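# Put the blue foam block, or else the box, on the counter

## Task

Check the floor of this room for a blue foam block. If one is there, move it onto the counter; if none is there, move the cardboard box onto the counter instead. Nothing other than that one object may end up on the counter. The robot must not topple or be left leaning, and the object must stay on the counter without the robot supporting it.

## Robot and tools

ROBOT. A Hello Robot Stretch 3 with a single arm. The base has two drive wheels and cannot move sideways. It is 0.33 m long and 0.34 m wide and turns about the midpoint of its wheels, 0.05 m behind its front edge. A lift carries the arm up a mast, and the arm telescopes out to the robot's right, so reaching further forward means driving the base. With the arm pulled in and the wrist folded, the wrist pokes 0.06 m past the right side and a spin in place sweeps a 0.28 m radius. An unfolded, level gripper reaches beyond that circle.

CAMERAS. head_camera and nav_camera both turn with head_pan_rad and head_tilt_rad. wrist_camera rides on the gripper. Every normal execute_actions result ends with one image per camera, in a fixed order. An empty actions list just shows the current state.

execute_actions takes actions, a list run in order. Each action may hold robot, steps (integer 1 to 450 control steps at 30 per second, default 1) and until. {"steps": n} alone only waits. robot is one command, a queue (list of up to 8 commands and {"pause_s": s} waits of at most 15 s, run one after the other), or {"stop": true}, which brakes everything and clears the queue. A command can contain:
- base: exactly one of translate_m (metres, relative drive from where the base is when the command begins, forward positive, magnitude up to 1) or rotate_rad (radians, relative turn in place, counter-clockwise seen from above is positive, magnitude up to 3.2).
- joints: absolute targets by name; unnamed joints keep their goal. lift_m 0 to 1.1 (arm height); arm_m 0 to 0.52 (extension); wrist_yaw_rad -1.345 to 4.42 (0 along the arm, positive toward the front, 3.0 folded over the base); wrist_pitch_rad -1.57 to 0.451 (0 level, negative tips the fingers down); wrist_roll_rad -2.911 to 2.911 (0 fingers side by side); gripper_m -0.089 to 0.179 (larger is wider; the real gap is about 0.007 m less when nearly shut and 0.025 m less when fully open, zero below 0.007); head_pan_rad -3.953 to 1.73 (0 forward, positive left, -1.57 looks along the arm); head_tilt_rad -1.53 to 0.419 (negative looks down).
- contact_limits: {"arm_m": effort percent 1 to 100}, the motor effort at which that arm motion halts; lower is gentler, too low halts at once. It applies until the next arm_m command.
Motions begin together and keep going across later actions and while you think. A new command overrides immediately; an older queue's remainder is discarded. Any invalid value rejects the whole call and nothing in it runs.

until ends an action early when all its conditions hold. {"robot": {"status": "ended"}} waits until nothing is moving and no queue runs. Fields such as lift_m, lift_m_goal, lift_m_status, base_status, translate_m, rotate_rad, x, y, heading, refusals, queue and queue_left accept comparisons like [">", 0.3] or ["!=", "moving"]. {"any": {"status": "ended"}} fires when the first motion or queue finishes.

SPEED. Full base speed (0.30 m/s, 1.9 rad/s) needs a stowed arm: lift_m under 0.30, arm_m under 0.03, wrist_yaw_rad over 2.54. Otherwise it is capped at 0.10 m/s and 0.63 rad/s.

GRIPPER. Close to a value smaller than the object's width to hold it; smaller squeezes harder, but overload protection weakens a too-hard grip. Open at least 0.02 above the touching value to let go. Neither reading nor status proves a hold; check images. Send a new value to regrip.

SELF-COLLISION. Fold or unfold the wrist only with lift_m between 0.32 and 0.95, wrist_pitch_rad -0.4, wrist_roll_rad about 0. Once folded, lift may go down to 0.25. If wrist_yaw_rad is below -0.4, keep pitch at -0.5 or lower.

BALANCE. Pushing against something rigid with the gripper higher than about 0.45 m can topple the robot, more so with a raised contact limit or a repeated push. Do not drive while holding or pressing on something fixed, and beware snagging furniture, especially reversing. If tilted, reverse the last move in small steps, pull the gripper free, and if needed drop lift_m to about 0.2.

RESULT LINES. base_status shows progress and goal of the base move; joint_goals and joint_status per joint; measured_speeds from encoders; refusals, queue (idle, running, done, dropped, stopped) and queue_left. Status words: moving, done (within tolerance), off_target (stopped short, may still push), time_out, stopped, contact_stop (lift or arm pushed hard and went slack until commanded again), torque_fault (a wrist servo shut off for 10 s after overload; it is limp and refuses goals), not_commanded. Lines beginning refused:, dropped: or replaced: explain rejected goals, abandoned queue items or how a prior motion ended. robot.on_its_own reports goals the robot changed itself, slack or switched-off joints, loaded motors, and base lean of 3 degrees or more.

READINGS. lidar_m: 12 distances in 30 degree sectors, the 1st straight ahead, counting counter-clockwise (4th left, 7th behind, 10th right), from a plane 0.17 m above the floor; it misses tabletops, glass and low items. wrist_depth_mm and head_depth_mm: 7 by 7 grids of median depth in mm. hand_pose is in the base frame (origin on the floor between the wheels, x forward, y left, z up) at the closed-fingertip point. base_odometry counts wheel turns from the starting pose; heading positive left. base_tilt in degrees (forward, right positive) has a fixed bias of up to about 4. motor_effort is percent, positive toward higher values, peak in brackets, and fairly inaccurate.

zoom_image: camera (head_camera, nav_camera or wrist_camera) and region [x0, y0, x1, y1] in pixels from the top-left, no larger than 504 by 504; returns a sharper crop of that camera's latest image.

finished_scene: scene, the number of the current scene. It is final and reports success. Let every motion end first, since the robot is braked afterwards.

AVOID dropping, slamming or shoving objects hard, tipping, and leaving the object unsupported anywhere but the counter. Loose objects may occasionally be nudged by an outside disturbance. Less robot time is better.

Each tool is called after "Call:" by a JSON object that holds its "name" and its "arguments".

## Session

Call:
{"name": "execute_actions", "arguments": {"actions": []}}

Scene clock: 0.00 s.
robot.base_odometry: x=+0.000 y=+0.000 heading=+0.000 (m, m, rad; robot's odometry frame)
robot.turned_by_wheels: +0.000 (rad since the last result)
robot.turned_by_imu: +0.000 (rad since the last result)
robot.base_tilt: forward=-1.9 right=-1.4 (deg)
robot.lidar_m: 1.52 1.54 1.52 1.67 1.49 1.47 1.16 2.25 2.22 2.46 1.40 1.39
robot.head_depth_mm: 2058 3132 3301 3343 1955 1396 1401 / 2068 2825 2924 2983 1914 1501 1501 / 2070 2526 2547 2581 1892 1632 1621 / 2094 2220 2253 2263 1855 1784 1782 / 1942 1992 2011 2045 1967 1970 1966 / 1784 1794 1822 1833 1828 1859 1890 / 1634 1645 1652 1678 1675 1695 1704
robot.base_status: not_commanded
robot.joint_positions: lift_m=+0.403 arm_m=-0.001 wrist_yaw_rad=+2.934 wrist_pitch_rad=-0.635 wrist_roll_rad=-0.007 gripper_m=+0.037 head_pan_rad=+0.004 head_tilt_rad=-0.023
robot.joint_goals: lift_m=+0.403 arm_m=-0.001 wrist_yaw_rad=+2.934 wrist_pitch_rad=-0.635 wrist_roll_rad=-0.007 gripper_m=+0.037 head_pan_rad=+0.004 head_tilt_rad=-0.023
robot.joint_status: lift_m=not_commanded arm_m=not_commanded wrist_yaw_rad=not_commanded wrist_pitch_rad=not_commanded wrist_roll_rad=not_commanded gripper_m=not_commanded head_pan_rad=not_commanded head_tilt_rad=not_commanded
robot.measured_speeds: translate_m=+0.000 rotate_rad=+0.000 lift_m=+0.000 arm_m=+0.000 wrist_yaw_rad=+0.000 wrist_pitch_rad=+0.000 wrist_roll_rad=+0.000 head_pan_rad=+0.000 head_tilt_rad=+0.000
robot: refusals=0 queue=idle queue_left=0
robot.motor_effort: left_wheel=+0 right_wheel=+1 lift_m=+35 arm_m=+0 wrist_yaw_rad=+0 wrist_pitch_rad=+4 wrist_roll_rad=+0 gripper_m=+1 head_pan_rad=+0 head_tilt_rad=+2 (%)
robot.hand_pose: x=+0.0183 y=+0.0440 z=+0.3708 quat_wxyz=(+0.289, +0.688, +0.151, +0.648) (m; robot's base frame)
robot.wrist_depth_mm: - - - - - - - / 851 - 889 931 969 - - / 729 - 760 782 806 824 835 / 635 636 664 670 686 700 712 / 559 571 - 594 608 613 618 / 506 - - 532 534 550 552 / - - - 487 480 491 498
pictures: head_camera (sideways: a quarter turn clockwise sets it upright), nav_camera (sideways: a quarter turn counterclockwise sets it upright), wrist_camera
Images, in order (width x height): head_camera 896x504, nav_camera 672x504, wrist_camera 644x364.

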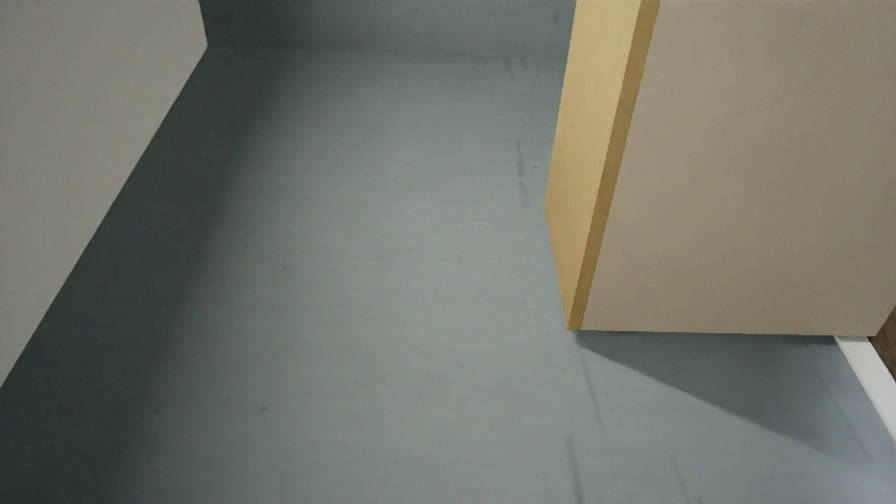

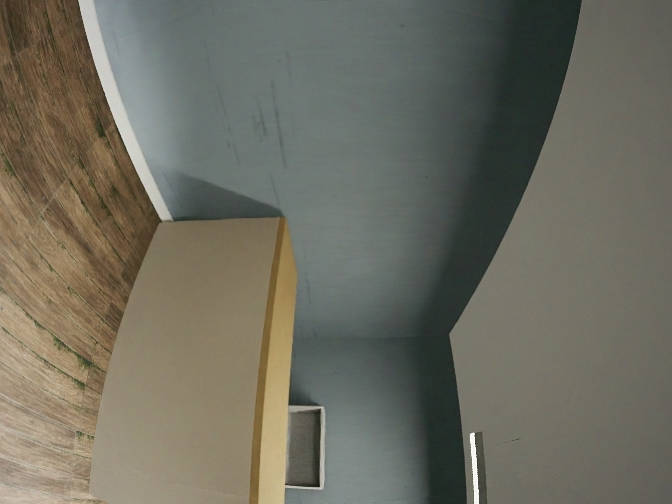

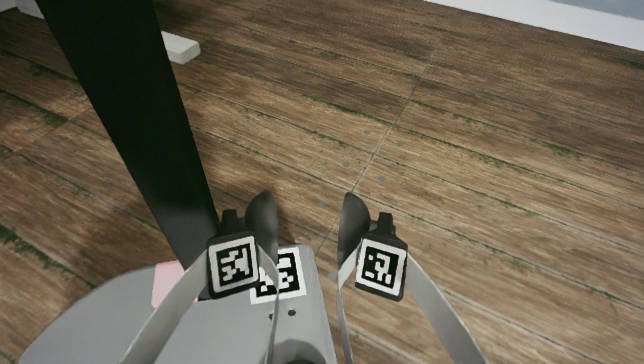

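Call:
{"name": "execute_actions", "arguments": {"actions": [{"robot":{"joints":{"head_pan_rad":-0.9,"head_tilt_rad":-0.8}},"steps":450,"until":{"robot":{"status":"ended"}}}]}}

Call:
{"name": "execute_actions", "arguments": {"actions": [{"robot":{"joints":{"head_pan_rad":-2.4,"head_tilt_rad":-0.8}},"steps":450,"until":{"robot":{"status":"ended"}}}]}}

Call:
{"name": "execute_actions", "arguments": {"actions": [{"robot":{"joints":{"head_pan_rad":-3.9,"head_tilt_rad":-0.8}},"steps":450,"until":{"robot":{"status":"ended"}}}]}}

Scene clock: 1.40 s.
robot.base_odometry: x=+0.000 y=+0.000 heading=+0.000 (m, m, rad; robot's odometry frame)
robot.turned_by_wheels: +0.000 (rad since the last result)
robot.turned_by_imu: +0.000 (rad since the last result)
robot.base_tilt: forward=-2.0 right=-1.5 (deg)
robot.lidar_m: 1.52 1.53 1.53 1.67 1.49 1.47 1.16 2.24 2.22 2.45 1.40 1.39
robot.head_depth_mm: 3095 2793 2167 1767 1507 1301 1151 / 3084 2771 2149 1785 1503 1307 1153 / 3020 2808 2168 1783 1506 1310 1148 / 1280 1404 1626 1796 1517 1310 1156 / 1263 1373 1591 1741 1509 1312 1160 / 1240 1358 1550 1735 1515 1311 1157 / 1236 1324 1520 1705 1506 1317 1153
robot.base_status: not_commanded
robot.joint_positions: lift_m=+0.403 arm_m=-0.001 wrist_yaw_rad=+2.934 wrist_pitch_rad=-0.635 wrist_roll_rad=-0.007 gripper_m=+0.037 head_pan_rad=-0.893 head_tilt_rad=-0.790
robot.joint_goals: lift_m=+0.403 arm_m=-0.001 wrist_yaw_rad=+2.934 wrist_pitch_rad=-0.635 wrist_roll_rad=-0.007 gripper_m=+0.037 head_pan_rad=-0.900 head_tilt_rad=-0.800
robot.joint_status: lift_m=not_commanded arm_m=not_commanded wrist_yaw_rad=not_commanded wrist_pitch_rad=not_commanded wrist_roll_rad=not_commanded gripper_m=not_commanded head_pan_rad=done head_tilt_rad=done
robot.measured_speeds: translate_m=+0.000 rotate_rad=+0.000 lift_m=+0.000 arm_m=+0.000 wrist_yaw_rad=+0.000 wrist_pitch_rad=+0.000 wrist_roll_rad=+0.000 head_pan_rad=+0.000 head_tilt_rad=+0.000
robot: refusals=0 queue=done queue_left=0
robot.motor_effort: left_wheel=+0(1) right_wheel=+1(1) lift_m=+35(35) arm_m=-1(1) wrist_yaw_rad=+0(1) wrist_pitch_rad=+4(4) wrist_roll_rad=+0(0) gripper_m=+0(0) head_pan_rad=-2(38) head_tilt_rad=-6(46) (%)
robot.hand_pose: x=+0.0183 y=+0.0440 z=+0.3708 quat_wxyz=(+0.289, +0.688, +0.151, +0.648) (m; robot's base frame)
robot.wrist_depth_mm: - - - - - - - / 864 - 900 928 960 - - / 729 - 770 774 798 815 842 / 632 634 672 675 690 685 731 / 565 567 - 589 603 609 619 / 504 - - 534 536 542 554 / - - - 490 482 498 500
pictures: head_camera (sideways: a quarter turn clockwise sets it upright), nav_camera (sideways: a quarter turn counterclockwise sets it upright), wrist_camera
Images, in order (width x height): head_camera 896x504, nav_camera 672x504, wrist_camera 644x364.

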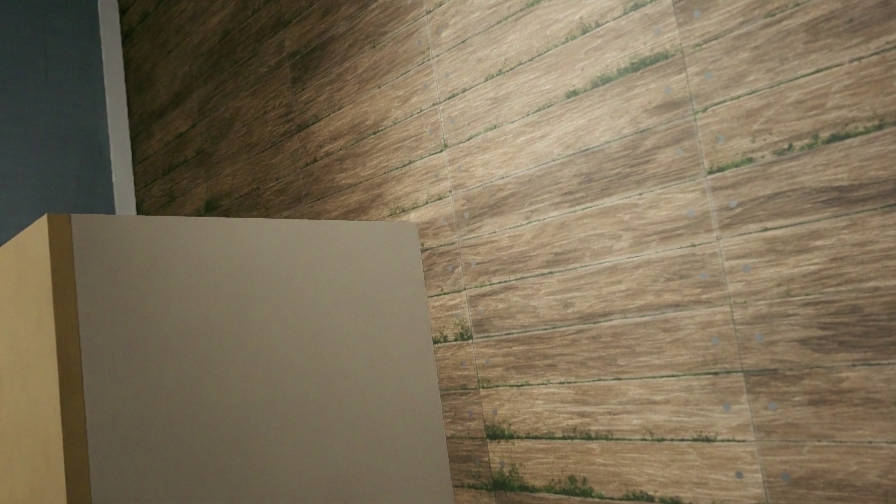

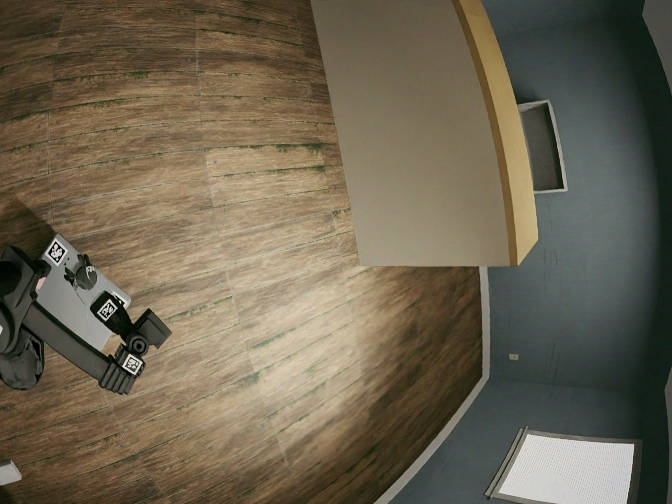

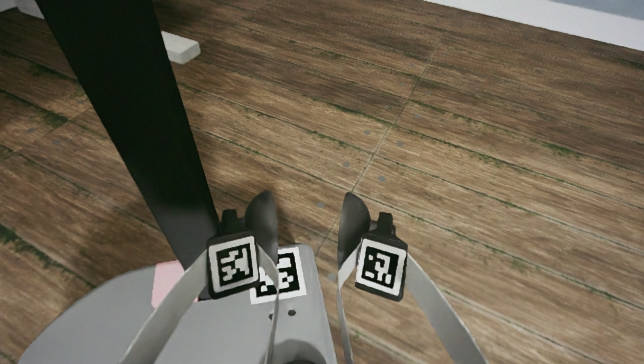

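Scene clock: 2.67 s.
robot.base_odometry: x=+0.000 y=+0.000 heading=+0.000 (m, m, rad; robot's odometry frame)
robot.turned_by_wheels: +0.000 (rad since the last result)
robot.turned_by_imu: +0.000 (rad since the last result)
robot.base_tilt: forward=-1.9 right=-1.4 (deg)
robot.lidar_m: 1.53 1.54 1.52 1.67 1.49 1.47 1.16 2.25 2.22 2.45 1.40 1.39
robot.head_depth_mm: 2050 2333 2160 1783 1509 1305 1149 / 2037 2303 2180 1779 1501 1313 1154 / 2005 2276 2171 1779 1515 1305 1153 / 1961 2249 2180 1791 1514 1307 1176 / 1967 2234 2195 1796 1507 1312 1161 / 1964 2228 2193 1794 1524 1314 1163 / 1948 2188 2181 1796 1521 1315 1160
robot.base_status: not_commanded
robot.joint_positions: lift_m=+0.403 arm_m=-0.001 wrist_yaw_rad=+2.934 wrist_pitch_rad=-0.635 wrist_roll_rad=-0.007 gripper_m=+0.037 head_pan_rad=-2.393 head_tilt_rad=-0.790
robot.joint_goals: lift_m=+0.403 arm_m=-0.001 wrist_yaw_rad=+2.934 wrist_pitch_rad=-0.635 wrist_roll_rad=-0.007 gripper_m=+0.037 head_pan_rad=-2.400 head_tilt_rad=-0.800
robot.joint_status: lift_m=not_commanded arm_m=not_commanded wrist_yaw_rad=not_commanded wrist_pitch_rad=not_commanded wrist_roll_rad=not_commanded gripper_m=not_commanded head_pan_rad=done head_tilt_rad=done
robot.measured_speeds: translate_m=+0.000 rotate_rad=+0.000 lift_m=+0.000 arm_m=+0.000 wrist_yaw_rad=+0.000 wrist_pitch_rad=+0.000 wrist_roll_rad=+0.000 head_pan_rad=+0.000 head_tilt_rad=+0.000
robot: refusals=0 queue=done queue_left=0
robot.motor_effort: left_wheel=-1(0) right_wheel=+0(1) lift_m=+35(35) arm_m=+0(0) wrist_yaw_rad=+0(1) wrist_pitch_rad=+4(4) wrist_roll_rad=+0(0) gripper_m=+1(0) head_pan_rad=-3(38) head_tilt_rad=-6(7) (%)
robot.hand_pose: x=+0.0183 y=+0.0440 z=+0.3708 quat_wxyz=(+0.289, +0.688, +0.151, +0.648) (m; robot's base frame)
robot.wrist_depth_mm: - - - - - - - / 860 - 897 915 943 - - / 736 - 765 774 796 807 843 / 628 633 662 677 687 694 714 / 564 571 - 591 606 606 624 / 509 - - 527 528 546 561 / - - - 486 482 491 496
pictures: head_camera (sideways: a quarter turn clockwise sets it upright), nav_camera (sideways: a quarter turn counterclockwise sets it upright), wrist_camera
Images, in order (width x height): head_camera 896x504, nav_camera 672x504, wrist_camera 644x364.

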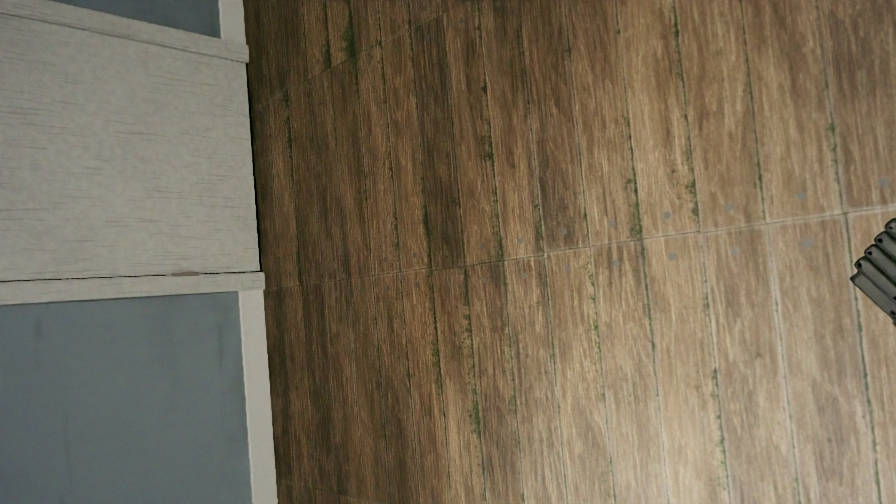

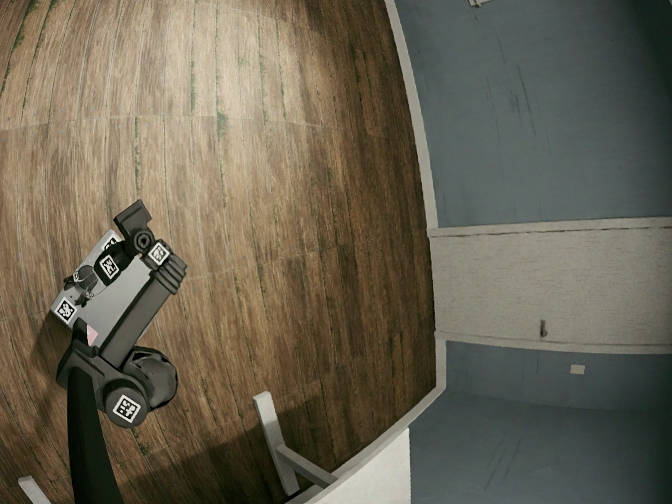

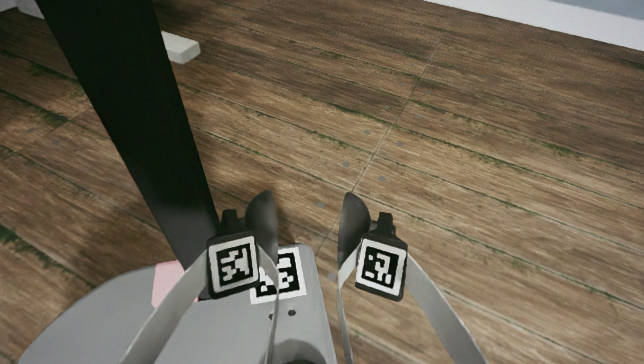

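Scene clock: 3.93 s.
robot.base_odometry: x=+0.000 y=+0.000 heading=+0.000 (m, m, rad; robot's odometry frame)
robot.turned_by_wheels: +0.000 (rad since the last result)
robot.turned_by_imu: +0.000 (rad since the last result)
robot.base_tilt: forward=-1.9 right=-1.4 (deg)
robot.lidar_m: 1.52 1.54 1.53 1.67 1.49 1.47 1.16 2.25 2.22 2.45 1.41 1.39
robot.head_depth_mm: 1290 - - - - - 1153 / 1302 1234 980 1702 - - - / 1303 1236 961 1697 1499 1321 - / 1302 1238 963 1704 1505 1311 - / 1286 1244 968 1691 1504 1314 - / 1285 1258 971 1702 1523 1311 1200 / 1275 1251 974 1667 1519 1317 1159
robot.base_status: not_commanded
robot.joint_positions: lift_m=+0.403 arm_m=-0.001 wrist_yaw_rad=+2.934 wrist_pitch_rad=-0.635 wrist_roll_rad=-0.007 gripper_m=+0.037 head_pan_rad=-3.893 head_tilt_rad=-0.790
robot.joint_goals: lift_m=+0.403 arm_m=-0.001 wrist_yaw_rad=+2.934 wrist_pitch_rad=-0.635 wrist_roll_rad=-0.007 gripper_m=+0.037 head_pan_rad=-3.900 head_tilt_rad=-0.800
robot.joint_status: lift_m=not_commanded arm_m=not_commanded wrist_yaw_rad=not_commanded wrist_pitch_rad=not_commanded wrist_roll_rad=not_commanded gripper_m=not_commanded head_pan_rad=done head_tilt_rad=done
robot.measured_speeds: translate_m=+0.000 rotate_rad=+0.000 lift_m=+0.000 arm_m=+0.000 wrist_yaw_rad=+0.000 wrist_pitch_rad=+0.000 wrist_roll_rad=+0.000 head_pan_rad=+0.000 head_tilt_rad=+0.000
robot: refusals=0 queue=done queue_left=0
robot.motor_effort: left_wheel=+0(0) right_wheel=+1(1) lift_m=+35(35) arm_m=-1(1) wrist_yaw_rad=+0(0) wrist_pitch_rad=+4(4) wrist_roll_rad=+0(0) gripper_m=-1(0) head_pan_rad=-3(39) head_tilt_rad=-5(5) (%)
robot.hand_pose: x=+0.0183 y=+0.0440 z=+0.3708 quat_wxyz=(+0.289, +0.688, +0.151, +0.648) (m; robot's base frame)
robot.wrist_depth_mm: - - - - - - - / 847 - 902 927 938 - - / 728 - 760 763 819 824 842 / 639 633 667 673 687 690 712 / 566 566 - 598 608 614 623 / 509 - - 525 539 542 551 / - - - 486 478 494 490
pictures: head_camera (sideways: a quarter turn clockwise sets it upright), nav_camera (sideways: a quarter turn counterclockwise sets it upright), wrist_camera
Images, in order (width x height): head_camera 896x504, nav_camera 672x504, wrist_camera 644x364.

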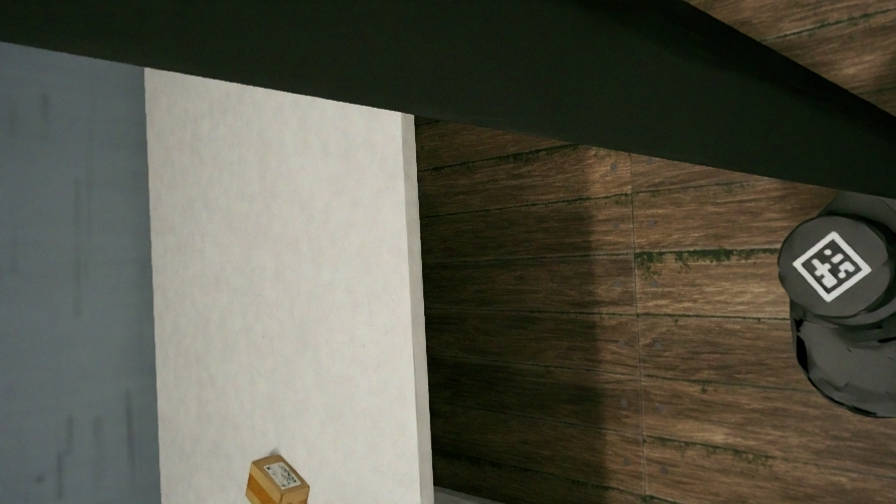

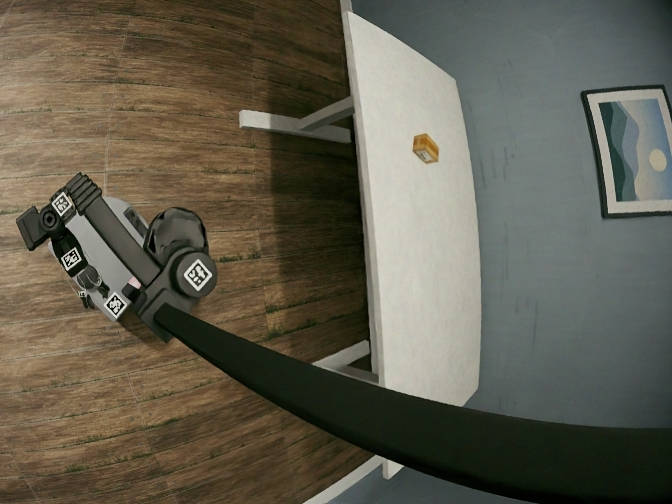

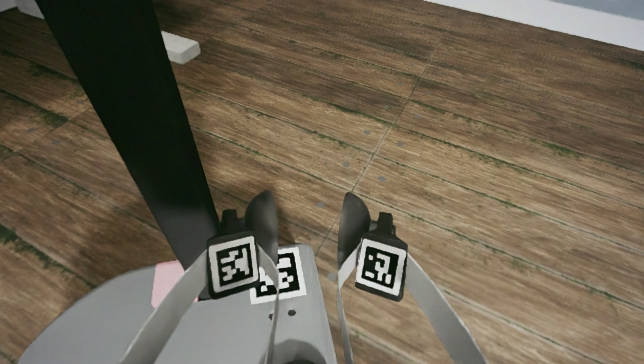

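Call:
{"name": "execute_actions", "arguments": {"actions": [{"robot":{"joints":{"head_pan_rad":1.2,"head_tilt_rad":-0.7,"lift_m":0.28,"wrist_pitch_rad":-0.4}},"steps":450,"until":{"robot":{"status":"ended"}}}]}}

Call:
{"name": "execute_actions", "arguments": {"actions": [{"robot":[{"base":{"rotate_rad":-1.4},"joints":{"head_pan_rad":1.2,"head_tilt_rad":-0.7}},{"base":{"translate_m":1.0}},{"base":{"translate_m":0.9}}],"steps":450,"until":{"robot":{"status":"ended"}}}]}}

Scene clock: 6.97 s.
robot.base_odometry: x=+0.000 y=+0.000 heading=+0.000 (m, m, rad; robot's odometry frame)
robot.turned_by_wheels: +0.000 (rad since the last result)
robot.turned_by_imu: +0.000 (rad since the last result)
robot.base_tilt: forward=-1.9 right=-1.4 (deg)
robot.lidar_m: 1.52 1.54 1.53 1.67 1.49 1.48 1.16 2.25 2.22 2.45 1.41 1.40
robot.head_depth_mm: 1255 1400 1563 1794 1594 1362 1189 / 1299 1439 1623 1821 1608 1367 1193 / 1339 1498 1701 1869 1622 1366 1190 / 1387 1546 1762 1913 1610 1364 1187 / 1435 1616 1848 1963 1610 1370 1192 / 1479 1679 1945 1963 1615 1372 1192 / 1536 1749 2020 1971 1613 1379 1191
robot.base_status: not_commanded
robot.joint_positions: lift_m=+0.281 arm_m=-0.001 wrist_yaw_rad=+2.934 wrist_pitch_rad=-0.424 wrist_roll_rad=-0.007 gripper_m=+0.037 head_pan_rad=+1.193 head_tilt_rad=-0.705
robot.joint_goals: lift_m=+0.280 arm_m=-0.001 wrist_yaw_rad=+2.934 wrist_pitch_rad=-0.400 wrist_roll_rad=-0.007 gripper_m=+0.037 head_pan_rad=+1.200 head_tilt_rad=-0.700
robot.joint_status: lift_m=done arm_m=not_commanded wrist_yaw_rad=not_commanded wrist_pitch_rad=done wrist_roll_rad=not_commanded gripper_m=not_commanded head_pan_rad=done head_tilt_rad=done
robot.measured_speeds: translate_m=+0.000 rotate_rad=+0.000 lift_m=+0.000 arm_m=+0.000 wrist_yaw_rad=+0.000 wrist_pitch_rad=+0.000 wrist_roll_rad=+0.000 head_pan_rad=+0.000 head_tilt_rad=+0.000
robot: refusals=0 queue=done queue_left=0
robot.motor_effort: left_wheel=+0(1) right_wheel=+0(0) lift_m=+16(35) arm_m=+0(0) wrist_yaw_rad=+0(0) wrist_pitch_rad=+8(9) wrist_roll_rad=+0(0) gripper_m=+0(2) head_pan_rad=+3(38) head_tilt_rad=+3(14) (%)
robot.hand_pose: x=+0.0248 y=+0.0750 z=+0.2920 quat_wxyz=(+0.220, +0.700, +0.077, +0.675) (m; robot's base frame)
robot.wrist_depth_mm: - - - - - - - / - - - - - - - / 794 - 855 853 900 912 947 / 640 - 677 689 691 717 730 / 531 - - 563 580 583 598 / 460 481 - 480 483 495 506 / - - - 433 421 432 438
pictures: head_camera (sideways: a quarter turn clockwise sets it upright), nav_camera (sideways: a quarter turn counterclockwise sets it upright), wrist_camera
Images, in order (width x height): head_camera 896x504, nav_camera 672x504, wrist_camera 644x364.

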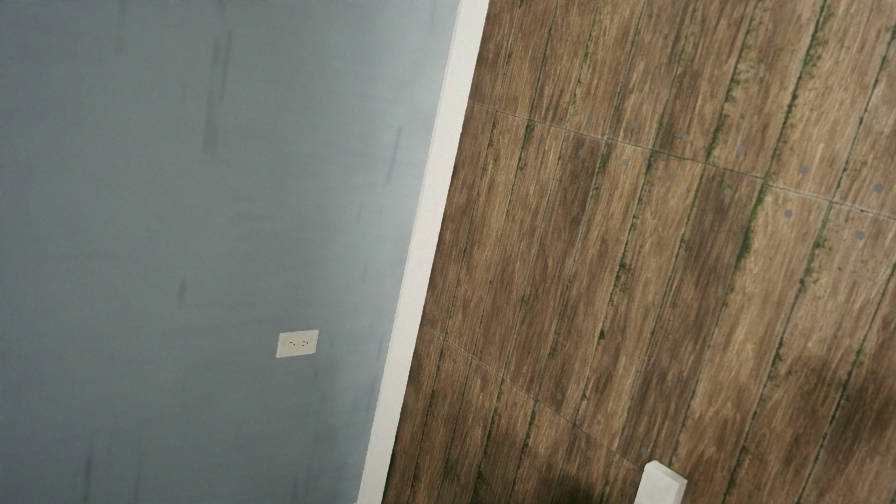

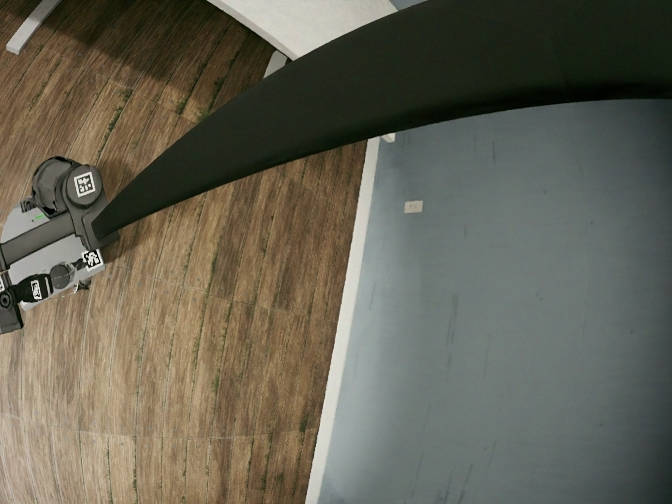

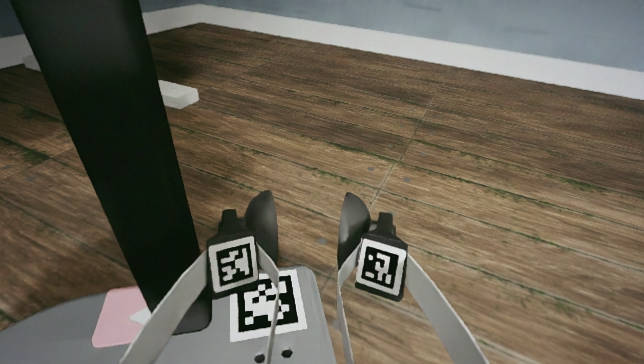

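Scene clock: 18.83 s.
robot.base_odometry: x=+0.323 y=-1.872 heading=-1.400 (m, m, rad; robot's odometry frame)
robot.turned_by_wheels: -1.400 (rad since the last result)
robot.turned_by_imu: -1.390 (rad since the last result)
robot.base_tilt: forward=-2.0 right=-1.4 (deg)
robot.lidar_m: 1.19 1.88 1.89 1.05 0.94 2.80 3.08 2.49 1.79 1.11 0.99 0.99
robot.head_depth_mm: 1608 1770 1977 1955 1603 1365 1190 / 1683 1861 2110 1961 1609 1371 1194 / 1783 1972 2204 1968 1617 1372 1190 / 1851 2084 2329 1968 1609 1375 1189 / 1722 1950 2221 1976 1608 1378 1192 / 1996 2183 2343 1962 1618 1374 1196 / 2148 2306 2418 1979 1623 1371 1189
robot.base_status: done (translate_m +0.9000 of +0.9000)
robot.joint_positions: lift_m=+0.281 arm_m=-0.001 wrist_yaw_rad=+2.934 wrist_pitch_rad=-0.423 wrist_roll_rad=-0.007 gripper_m=+0.037 head_pan_rad=+1.193 head_tilt_rad=-0.704
robot.joint_goals: lift_m=+0.280 arm_m=-0.001 wrist_yaw_rad=+2.934 wrist_pitch_rad=-0.400 wrist_roll_rad=-0.007 gripper_m=+0.037 head_pan_rad=+1.200 head_tilt_rad=-0.700
robot.joint_status: lift_m=done arm_m=not_commanded wrist_yaw_rad=not_commanded wrist_pitch_rad=done wrist_roll_rad=not_commanded gripper_m=not_commanded head_pan_rad=done head_tilt_rad=done
robot.measured_speeds: translate_m=+0.000 rotate_rad=+0.000 lift_m=+0.000 arm_m=+0.000 wrist_yaw_rad=+0.000 wrist_pitch_rad=+0.000 wrist_roll_rad=+0.000 head_pan_rad=+0.000 head_tilt_rad=+0.000
robot: refusals=0 queue=done queue_left=0
robot.motor_effort: left_wheel=+2(15) right_wheel=-1(5) lift_m=+16(16) arm_m=-1(1) wrist_yaw_rad=+1(0) wrist_pitch_rad=+8(8) wrist_roll_rad=+0(0) gripper_m=+1(0) head_pan_rad=+3(1) head_tilt_rad=+2(1) (%)
robot.hand_pose: x=+0.0248 y=+0.0751 z=+0.2922 quat_wxyz=(+0.219, +0.700, +0.077, +0.675) (m; robot's base frame)
robot.wrist_depth_mm: - 939 - - - - - / 733 - - - - - - / 753 - 850 870 888 911 938 / 636 - 672 685 702 720 737 / 539 - - 568 584 581 595 / 460 478 - 483 484 496 504 / - - - 432 422 432 438
pictures: head_camera (sideways: a quarter turn clockwise sets it upright), nav_camera (sideways: a quarter turn counterclockwise sets it upright), wrist_camera
Images, in order (width x height): head_camera 896x504, nav_camera 672x504, wrist_camera 644x364.

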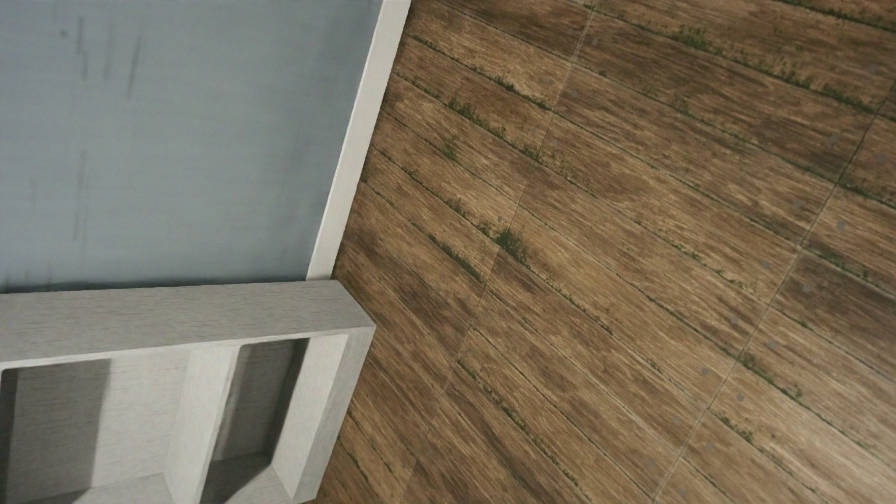

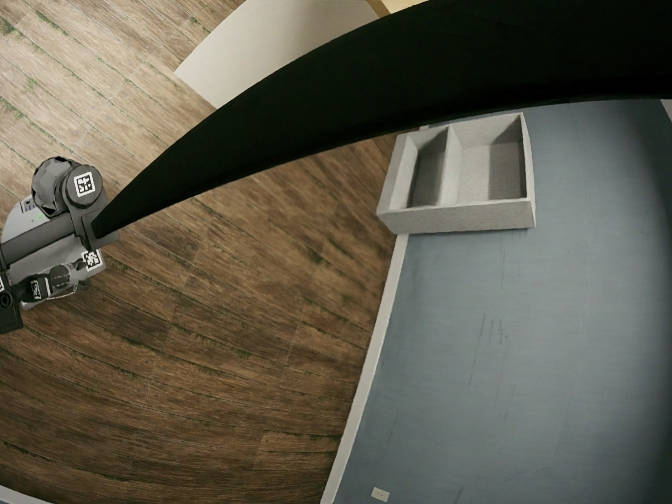

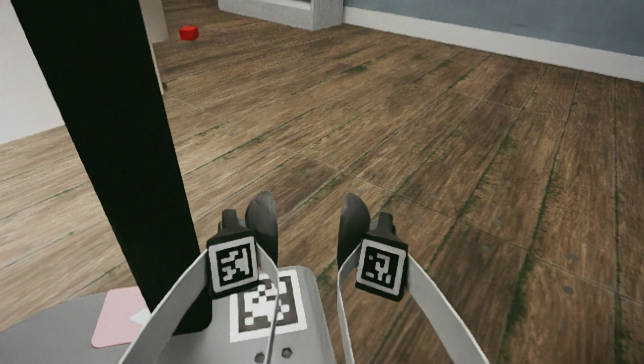

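Call:
{"name": "execute_actions", "arguments": {"actions": [{"robot":[{"base":{"rotate_rad":0.9},"joints":{"head_pan_rad":0,"head_tilt_rad":-0.7}},{"base":{"translate_m":0.85}},{"base":{"rotate_rad":1.28}}],"steps":450,"until":{"robot":{"status":"ended"}}}]}}

Scene clock: 27.40 s.
robot.base_odometry: x=+1.069 y=-2.280 heading=+0.780 (m, m, rad; robot's odometry frame)
robot.turned_by_wheels: +2.180 (rad since the last result)
robot.turned_by_imu: +2.172 (rad since the last result)
robot.base_tilt: forward=-2.0 right=-1.4 (deg)
robot.lidar_m: 1.98 0.84 1.01 3.30 1.84 1.23 1.14 1.16 1.13 1.05 1.06 1.23
robot.head_depth_mm: 2317 2530 2054 1889 1613 1363 1185 / 2295 2552 2484 1954 1614 1370 1188 / 2287 2587 2487 1964 1613 1372 1197 / 2274 2555 2496 1956 1615 1367 1193 / 2263 2539 2496 1951 1613 1366 1192 / 2072 1930 1826 1769 1576 1375 1195 / 1678 1159 1099 1050 1148 1309 1195
robot.base_status: done (rotate_rad +1.2799 of +1.2800)
robot.joint_positions: lift_m=+0.281 arm_m=-0.001 wrist_yaw_rad=+2.934 wrist_pitch_rad=-0.423 wrist_roll_rad=-0.007 gripper_m=+0.037 head_pan_rad=+0.007 head_tilt_rad=-0.704
robot.joint_goals: lift_m=+0.280 arm_m=-0.001 wrist_yaw_rad=+2.934 wrist_pitch_rad=-0.400 wrist_roll_rad=-0.007 gripper_m=+0.037 head_pan_rad=+0.000 head_tilt_rad=-0.700
robot.joint_status: lift_m=done arm_m=not_commanded wrist_yaw_rad=not_commanded wrist_pitch_rad=done wrist_roll_rad=not_commanded gripper_m=not_commanded head_pan_rad=done head_tilt_rad=done
robot.measured_speeds: translate_m=+0.000 rotate_rad=+0.000 lift_m=+0.000 arm_m=+0.000 wrist_yaw_rad=+0.000 wrist_pitch_rad=+0.000 wrist_roll_rad=+0.000 head_pan_rad=+0.000 head_tilt_rad=+0.000
robot: refusals=0 queue=done queue_left=0
robot.motor_effort: left_wheel=-4(14) right_wheel=+3(9) lift_m=+16(16) arm_m=-1(1) wrist_yaw_rad=+0(0) wrist_pitch_rad=+8(8) wrist_roll_rad=+0(0) gripper_m=+0(0) head_pan_rad=-3(34) head_tilt_rad=+2(3) (%)
robot.hand_pose: x=+0.0248 y=+0.0751 z=+0.2922 quat_wxyz=(+0.219, +0.700, +0.077, +0.675) (m; robot's base frame)
robot.wrist_depth_mm: - - - - - 876 681 / - - - - - 901 694 / 803 - 853 877 878 860 727 / 640 - 681 683 689 714 723 / 535 - - 570 578 585 598 / 464 478 - 485 484 502 508 / - - - 431 421 433 436
pictures: head_camera (sideways: a quarter turn clockwise sets it upright), nav_camera (sideways: a quarter turn counterclockwise sets it upright), wrist_camera
Images, in order (width x height): head_camera 896x504, nav_camera 672x504, wrist_camera 644x364.

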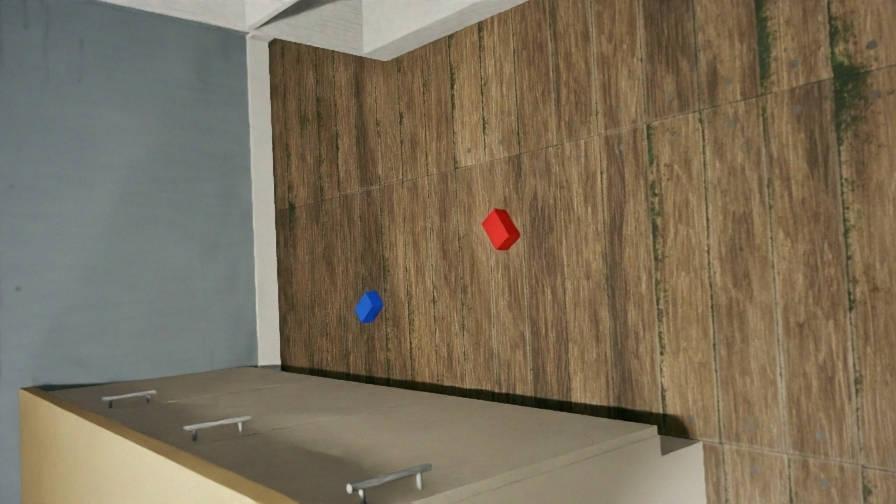

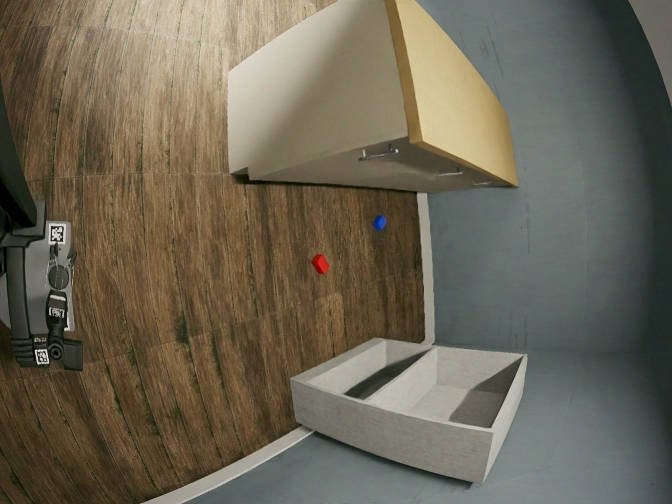

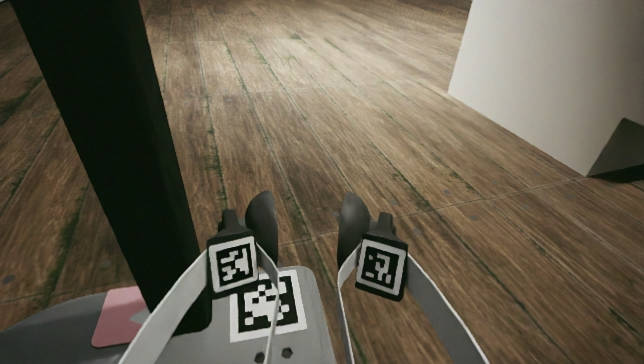

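Call:
{"name": "execute_actions", "arguments": {"actions": [{"robot":[{"base":{"rotate_rad":0.14},"joints":{"head_tilt_rad":-0.95}},{"base":{"translate_m":0.9}}],"steps":450,"until":{"robot":{"status":"ended"}}}]}}

Scene clock: 34.40 s.
robot.base_odometry: x=+1.615 y=-1.564 heading=+0.920 (m, m, rad; robot's odometry frame)
robot.turned_by_wheels: +0.140 (rad since the last result)
robot.turned_by_imu: +0.141 (rad since the last result)
robot.base_tilt: forward=-1.9 right=-1.4 (deg)
robot.lidar_m: 0.93 0.36 0.27 0.26 0.27 2.10 2.04 1.48 1.10 0.73 1.04 1.16
robot.head_depth_mm: 1582 1841 1793 1555 1375 1231 1109 / 1584 1865 1807 1567 1374 1205 1115 / 1598 1860 1804 1568 1377 1239 1116 / 1609 1885 1810 1572 1387 1235 1120 / 1364 1432 1504 1516 1386 1238 1117 / 852 914 938 969 1004 1037 1091 / 772 648 683 700 716 733 756
robot.base_status: done (translate_m +0.9000 of +0.9000)
robot.joint_positions: lift_m=+0.281 arm_m=-0.001 wrist_yaw_rad=+2.934 wrist_pitch_rad=-0.423 wrist_roll_rad=-0.007 gripper_m=+0.037 head_pan_rad=+0.007 head_tilt_rad=-0.939
robot.joint_goals: lift_m=+0.280 arm_m=-0.001 wrist_yaw_rad=+2.934 wrist_pitch_rad=-0.400 wrist_roll_rad=-0.007 gripper_m=+0.037 head_pan_rad=+0.000 head_tilt_rad=-0.950
robot.joint_status: lift_m=done arm_m=not_commanded wrist_yaw_rad=not_commanded wrist_pitch_rad=done wrist_roll_rad=not_commanded gripper_m=not_commanded head_pan_rad=done head_tilt_rad=done
robot.measured_speeds: translate_m=+0.000 rotate_rad=+0.000 lift_m=+0.000 arm_m=+0.000 wrist_yaw_rad=+0.000 wrist_pitch_rad=+0.000 wrist_roll_rad=+0.000 head_pan_rad=+0.000 head_tilt_rad=+0.000
robot: refusals=0 queue=done queue_left=0
robot.motor_effort: left_wheel=-4(13) right_wheel=+3(7) lift_m=+16(16) arm_m=-1(1) wrist_yaw_rad=+0(0) wrist_pitch_rad=+8(8) wrist_roll_rad=+0(0) gripper_m=+0(1) head_pan_rad=-3(3) head_tilt_rad=-6(30) (%)
robot.hand_pose: x=+0.0248 y=+0.0751 z=+0.2922 quat_wxyz=(+0.219, +0.700, +0.077, +0.675) (m; robot's base frame)
robot.wrist_depth_mm: - 260 269 284 297 314 332 / - 283 292 308 326 346 370 / 789 - 322 342 365 388 417 / 639 - 355 379 410 442 569 / 537 - - 508 543 574 601 / 464 476 - 482 484 498 500 / - - - 430 424 428 434
pictures: head_camera (sideways: a quarter turn clockwise sets it upright), nav_camera (sideways: a quarter turn counterclockwise sets it upright), wrist_camera
Images, in order (width x height): head_camera 896x504, nav_camera 672x504, wrist_camera 644x364.

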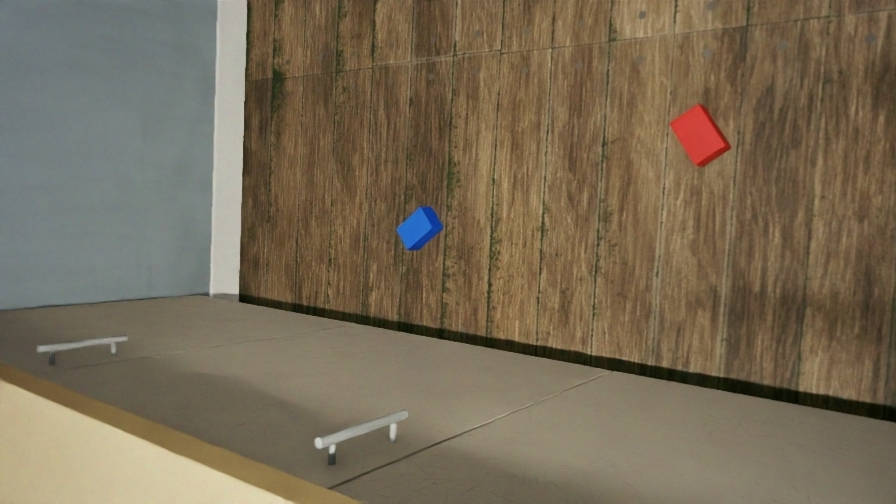

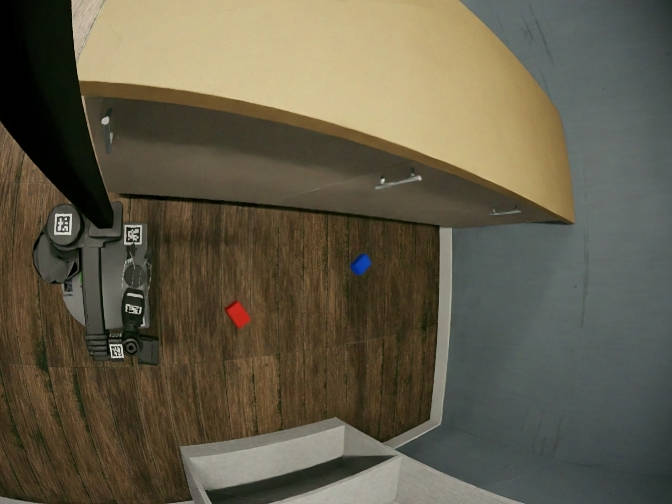

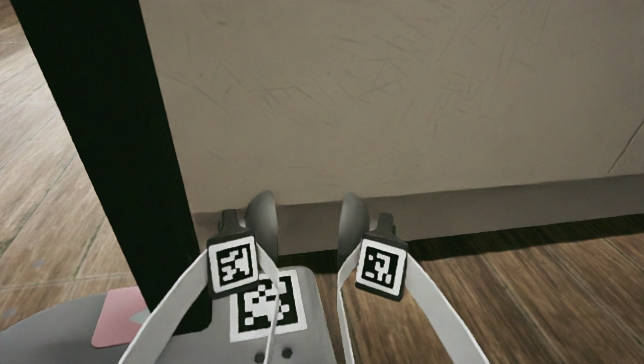

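Call:
{"name": "execute_actions", "arguments": {"actions": [{"robot":[{"base":{"translate_m":0.12},"joints":{"head_tilt_rad":-0.95,"head_pan_rad":-1.57}},{"base":{"rotate_rad":1.535}},{"joints":{"lift_m":0.34}},{"joints":{"wrist_yaw_rad":0,"gripper_m":0.15,"arm_m":0.35}},{"joints":{"lift_m":0.2}}],"steps":450,"until":{"robot":{"status":"ended"}}}]}}

Scene clock: 46.00 s.
robot.base_odometry: x=+1.687 y=-1.469 heading=+2.455 (m, m, rad; robot's odometry frame)
robot.turned_by_wheels: +1.535 (rad since the last result)
robot.turned_by_imu: +1.527 (rad since the last result)
robot.base_tilt: forward=-1.9 right=-1.4 (deg)
robot.lidar_m: 0.26 0.27 2.24 2.16 1.54 1.11 0.73 1.03 1.08 1.08 0.37 0.27
robot.head_depth_mm: 1493 1733 1797 1557 1375 1233 1111 / 1500 1746 1794 1561 1376 1234 1128 / 1497 1756 1809 1558 1331 1230 1139 / 1503 1761 1800 1558 1378 1234 1135 / 1478 1671 1748 1544 1381 1240 1116 / 1000 1007 1021 1032 1043 1050 1094 / 772 686 719 698 732 734 742
robot.base_status: done (rotate_rad +1.5349 of +1.5350)
robot.joint_positions: lift_m=+0.201 arm_m=+0.350 wrist_yaw_rad=+0.002 wrist_pitch_rad=-0.423 wrist_roll_rad=-0.007 gripper_m=+0.150 head_pan_rad=-1.563 head_tilt_rad=-0.940
robot.joint_goals: lift_m=+0.200 arm_m=+0.350 wrist_yaw_rad=+0.000 wrist_pitch_rad=-0.400 wrist_roll_rad=-0.007 gripper_m=+0.150 head_pan_rad=-1.570 head_tilt_rad=-0.950
robot.joint_status: lift_m=done arm_m=done wrist_yaw_rad=done wrist_pitch_rad=done wrist_roll_rad=not_commanded gripper_m=done head_pan_rad=done head_tilt_rad=done
robot.measured_speeds: translate_m=+0.000 rotate_rad=+0.000 lift_m=+0.000 arm_m=+0.000 wrist_yaw_rad=+0.000 wrist_pitch_rad=+0.000 wrist_roll_rad=+0.000 head_pan_rad=+0.000 head_tilt_rad=+0.000
robot: refusals=0 queue=done queue_left=0
robot.motor_effort: left_wheel=-4(14) right_wheel=+3(10) lift_m=+16(54) arm_m=+5(4) wrist_yaw_rad=-3(4) wrist_pitch_rad=+7(8) wrist_roll_rad=+0(0) gripper_m=-1(97) head_pan_rad=-1(40) head_tilt_rad=-6(7) (%)
robot.hand_pose: x=-0.0210 y=-0.7184 z=+0.2123 quat_wxyz=(+0.694, +0.150, -0.688, -0.147) (m; robot's base frame)
robot.wrist_depth_mm: 374 544 916 923 911 934 937 / 377 660 908 961 951 959 - / 433 615 677 699 727 747 780 / 445 526 537 551 563 581 590 / 416 451 416 453 465 492 486 / 378 373 382 388 393 - 407 / 320 328 334 338 342 346 353
pictures: head_camera (sideways: a quarter turn clockwise sets it upright), nav_camera (sideways: a quarter turn counterclockwise sets it upright), wrist_camera
Images, in order (width x height): head_camera 896x504, nav_camera 672x504, wrist_camera 644x364.

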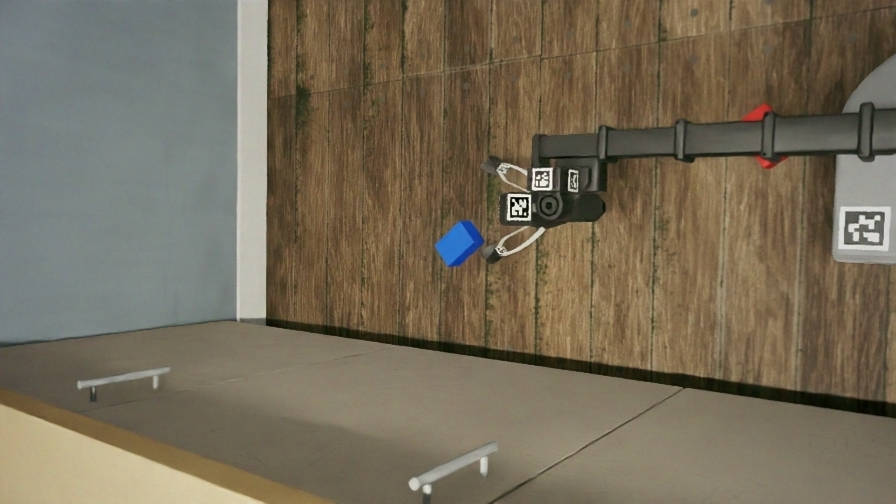

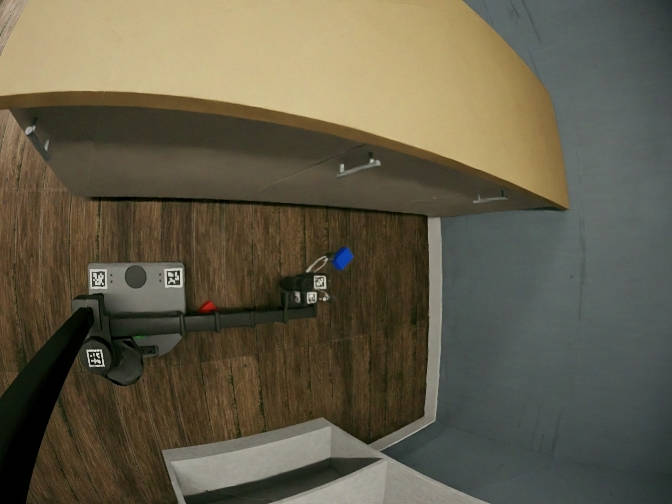

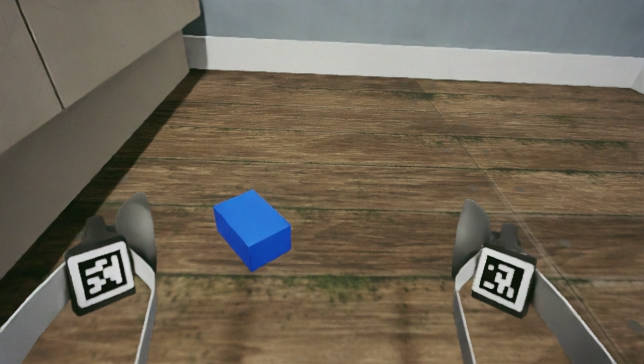

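Call:
{"name": "execute_actions", "arguments": {"actions": [{"robot":[{"joints":{"lift_m":0.03,"wrist_yaw_rad":0.28,"arm_m":0.42,"gripper_m":0.179}}],"steps":450,"until":{"robot":{"status":"ended"}}}]}}

Scene clock: 48.67 s.
robot.base_odometry: x=+1.687 y=-1.469 heading=+2.455 (m, m, rad; robot's odometry frame)
robot.turned_by_wheels: +0.000 (rad since the last result)
robot.turned_by_imu: +0.000 (rad since the last result)
robot.base_tilt: forward=-2.0 right=-1.4 (deg)
robot.lidar_m: 0.26 0.27 2.25 2.15 1.54 1.12 0.73 1.03 1.08 1.07 0.37 0.27
robot.head_depth_mm: 1491 1741 1794 1554 1371 1229 1113 / 1492 1758 1791 1567 1371 1234 1128 / 1505 1745 1802 1563 1427 1236 1140 / 1500 1762 1817 1538 1364 1237 1132 / 1485 1682 1733 1537 1380 1243 1115 / 998 1007 1017 1035 1043 1054 1090 / 774 686 717 696 729 737 744
robot.base_status: done (rotate_rad +1.5349 of +1.5350)
robot.joint_positions: lift_m=+0.031 arm_m=+0.420 wrist_yaw_rad=+0.277 wrist_pitch_rad=-0.422 wrist_roll_rad=-0.007 gripper_m=+0.179 head_pan_rad=-1.563 head_tilt_rad=-0.940
robot.joint_goals: lift_m=+0.030 arm_m=+0.420 wrist_yaw_rad=+0.280 wrist_pitch_rad=-0.400 wrist_roll_rad=-0.007 gripper_m=+0.179 head_pan_rad=-1.570 head_tilt_rad=-0.950
robot.joint_status: lift_m=done arm_m=done wrist_yaw_rad=done wrist_pitch_rad=done wrist_roll_rad=not_commanded gripper_m=done head_pan_rad=done head_tilt_rad=done
robot.measured_speeds: translate_m=+0.000 rotate_rad=+0.000 lift_m=+0.000 arm_m=+0.000 wrist_yaw_rad=+0.000 wrist_pitch_rad=+0.000 wrist_roll_rad=+0.000 head_pan_rad=+0.000 head_tilt_rad=+0.000
robot: refusals=0 queue=done queue_left=0
robot.motor_effort: left_wheel=-4(4) right_wheel=+2(2) lift_m=+16(17) arm_m=+5(4) wrist_yaw_rad=+3(4) wrist_pitch_rad=+8(8) wrist_roll_rad=+0(0) gripper_m=+1(94) head_pan_rad=-3(3) head_tilt_rad=-6(6) (%)
robot.hand_pose: x=+0.0397 y=-0.7799 z=+0.0423 quat_wxyz=(+0.708, +0.243, -0.661, -0.051) (m; robot's base frame)
robot.wrist_depth_mm: 304 392 576 730 789 747 726 / 314 390 448 464 483 508 533 / 302 322 334 264 349 361 372 / 251 257 263 255 266 282 289 / - 214 218 222 226 239 236 / - 182 186 189 192 194 200 / 158 159 162 164 166 168 171
pictures: head_camera (sideways: a quarter turn clockwise sets it upright), nav_camera (sideways: a quarter turn counterclockwise sets it upright), wrist_camera
Images, in order (width x height): head_camera 896x504, nav_camera 672x504, wrist_camera 644x364.

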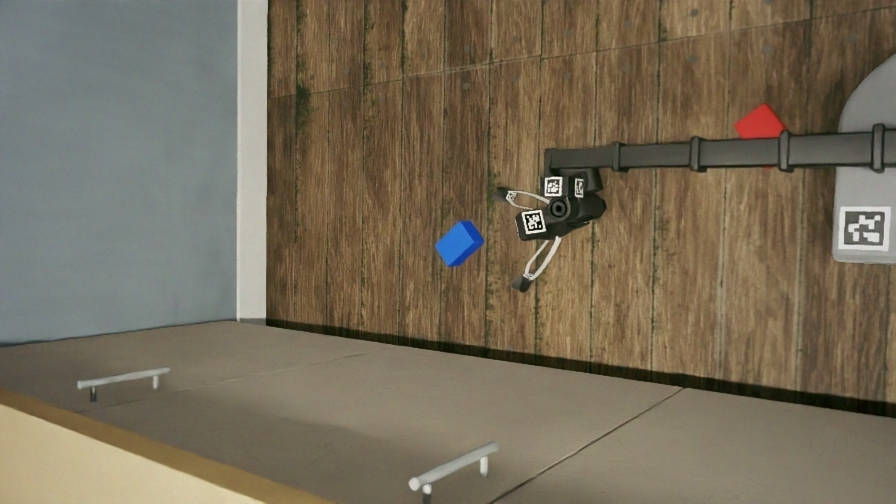

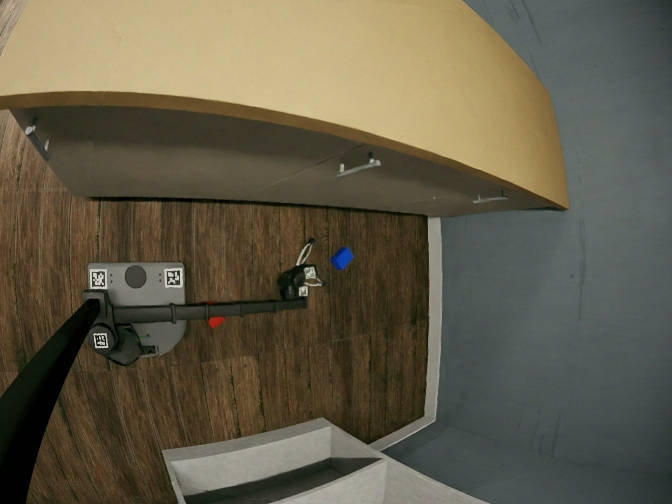

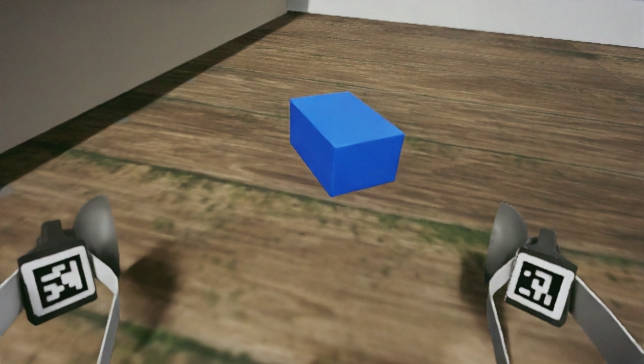

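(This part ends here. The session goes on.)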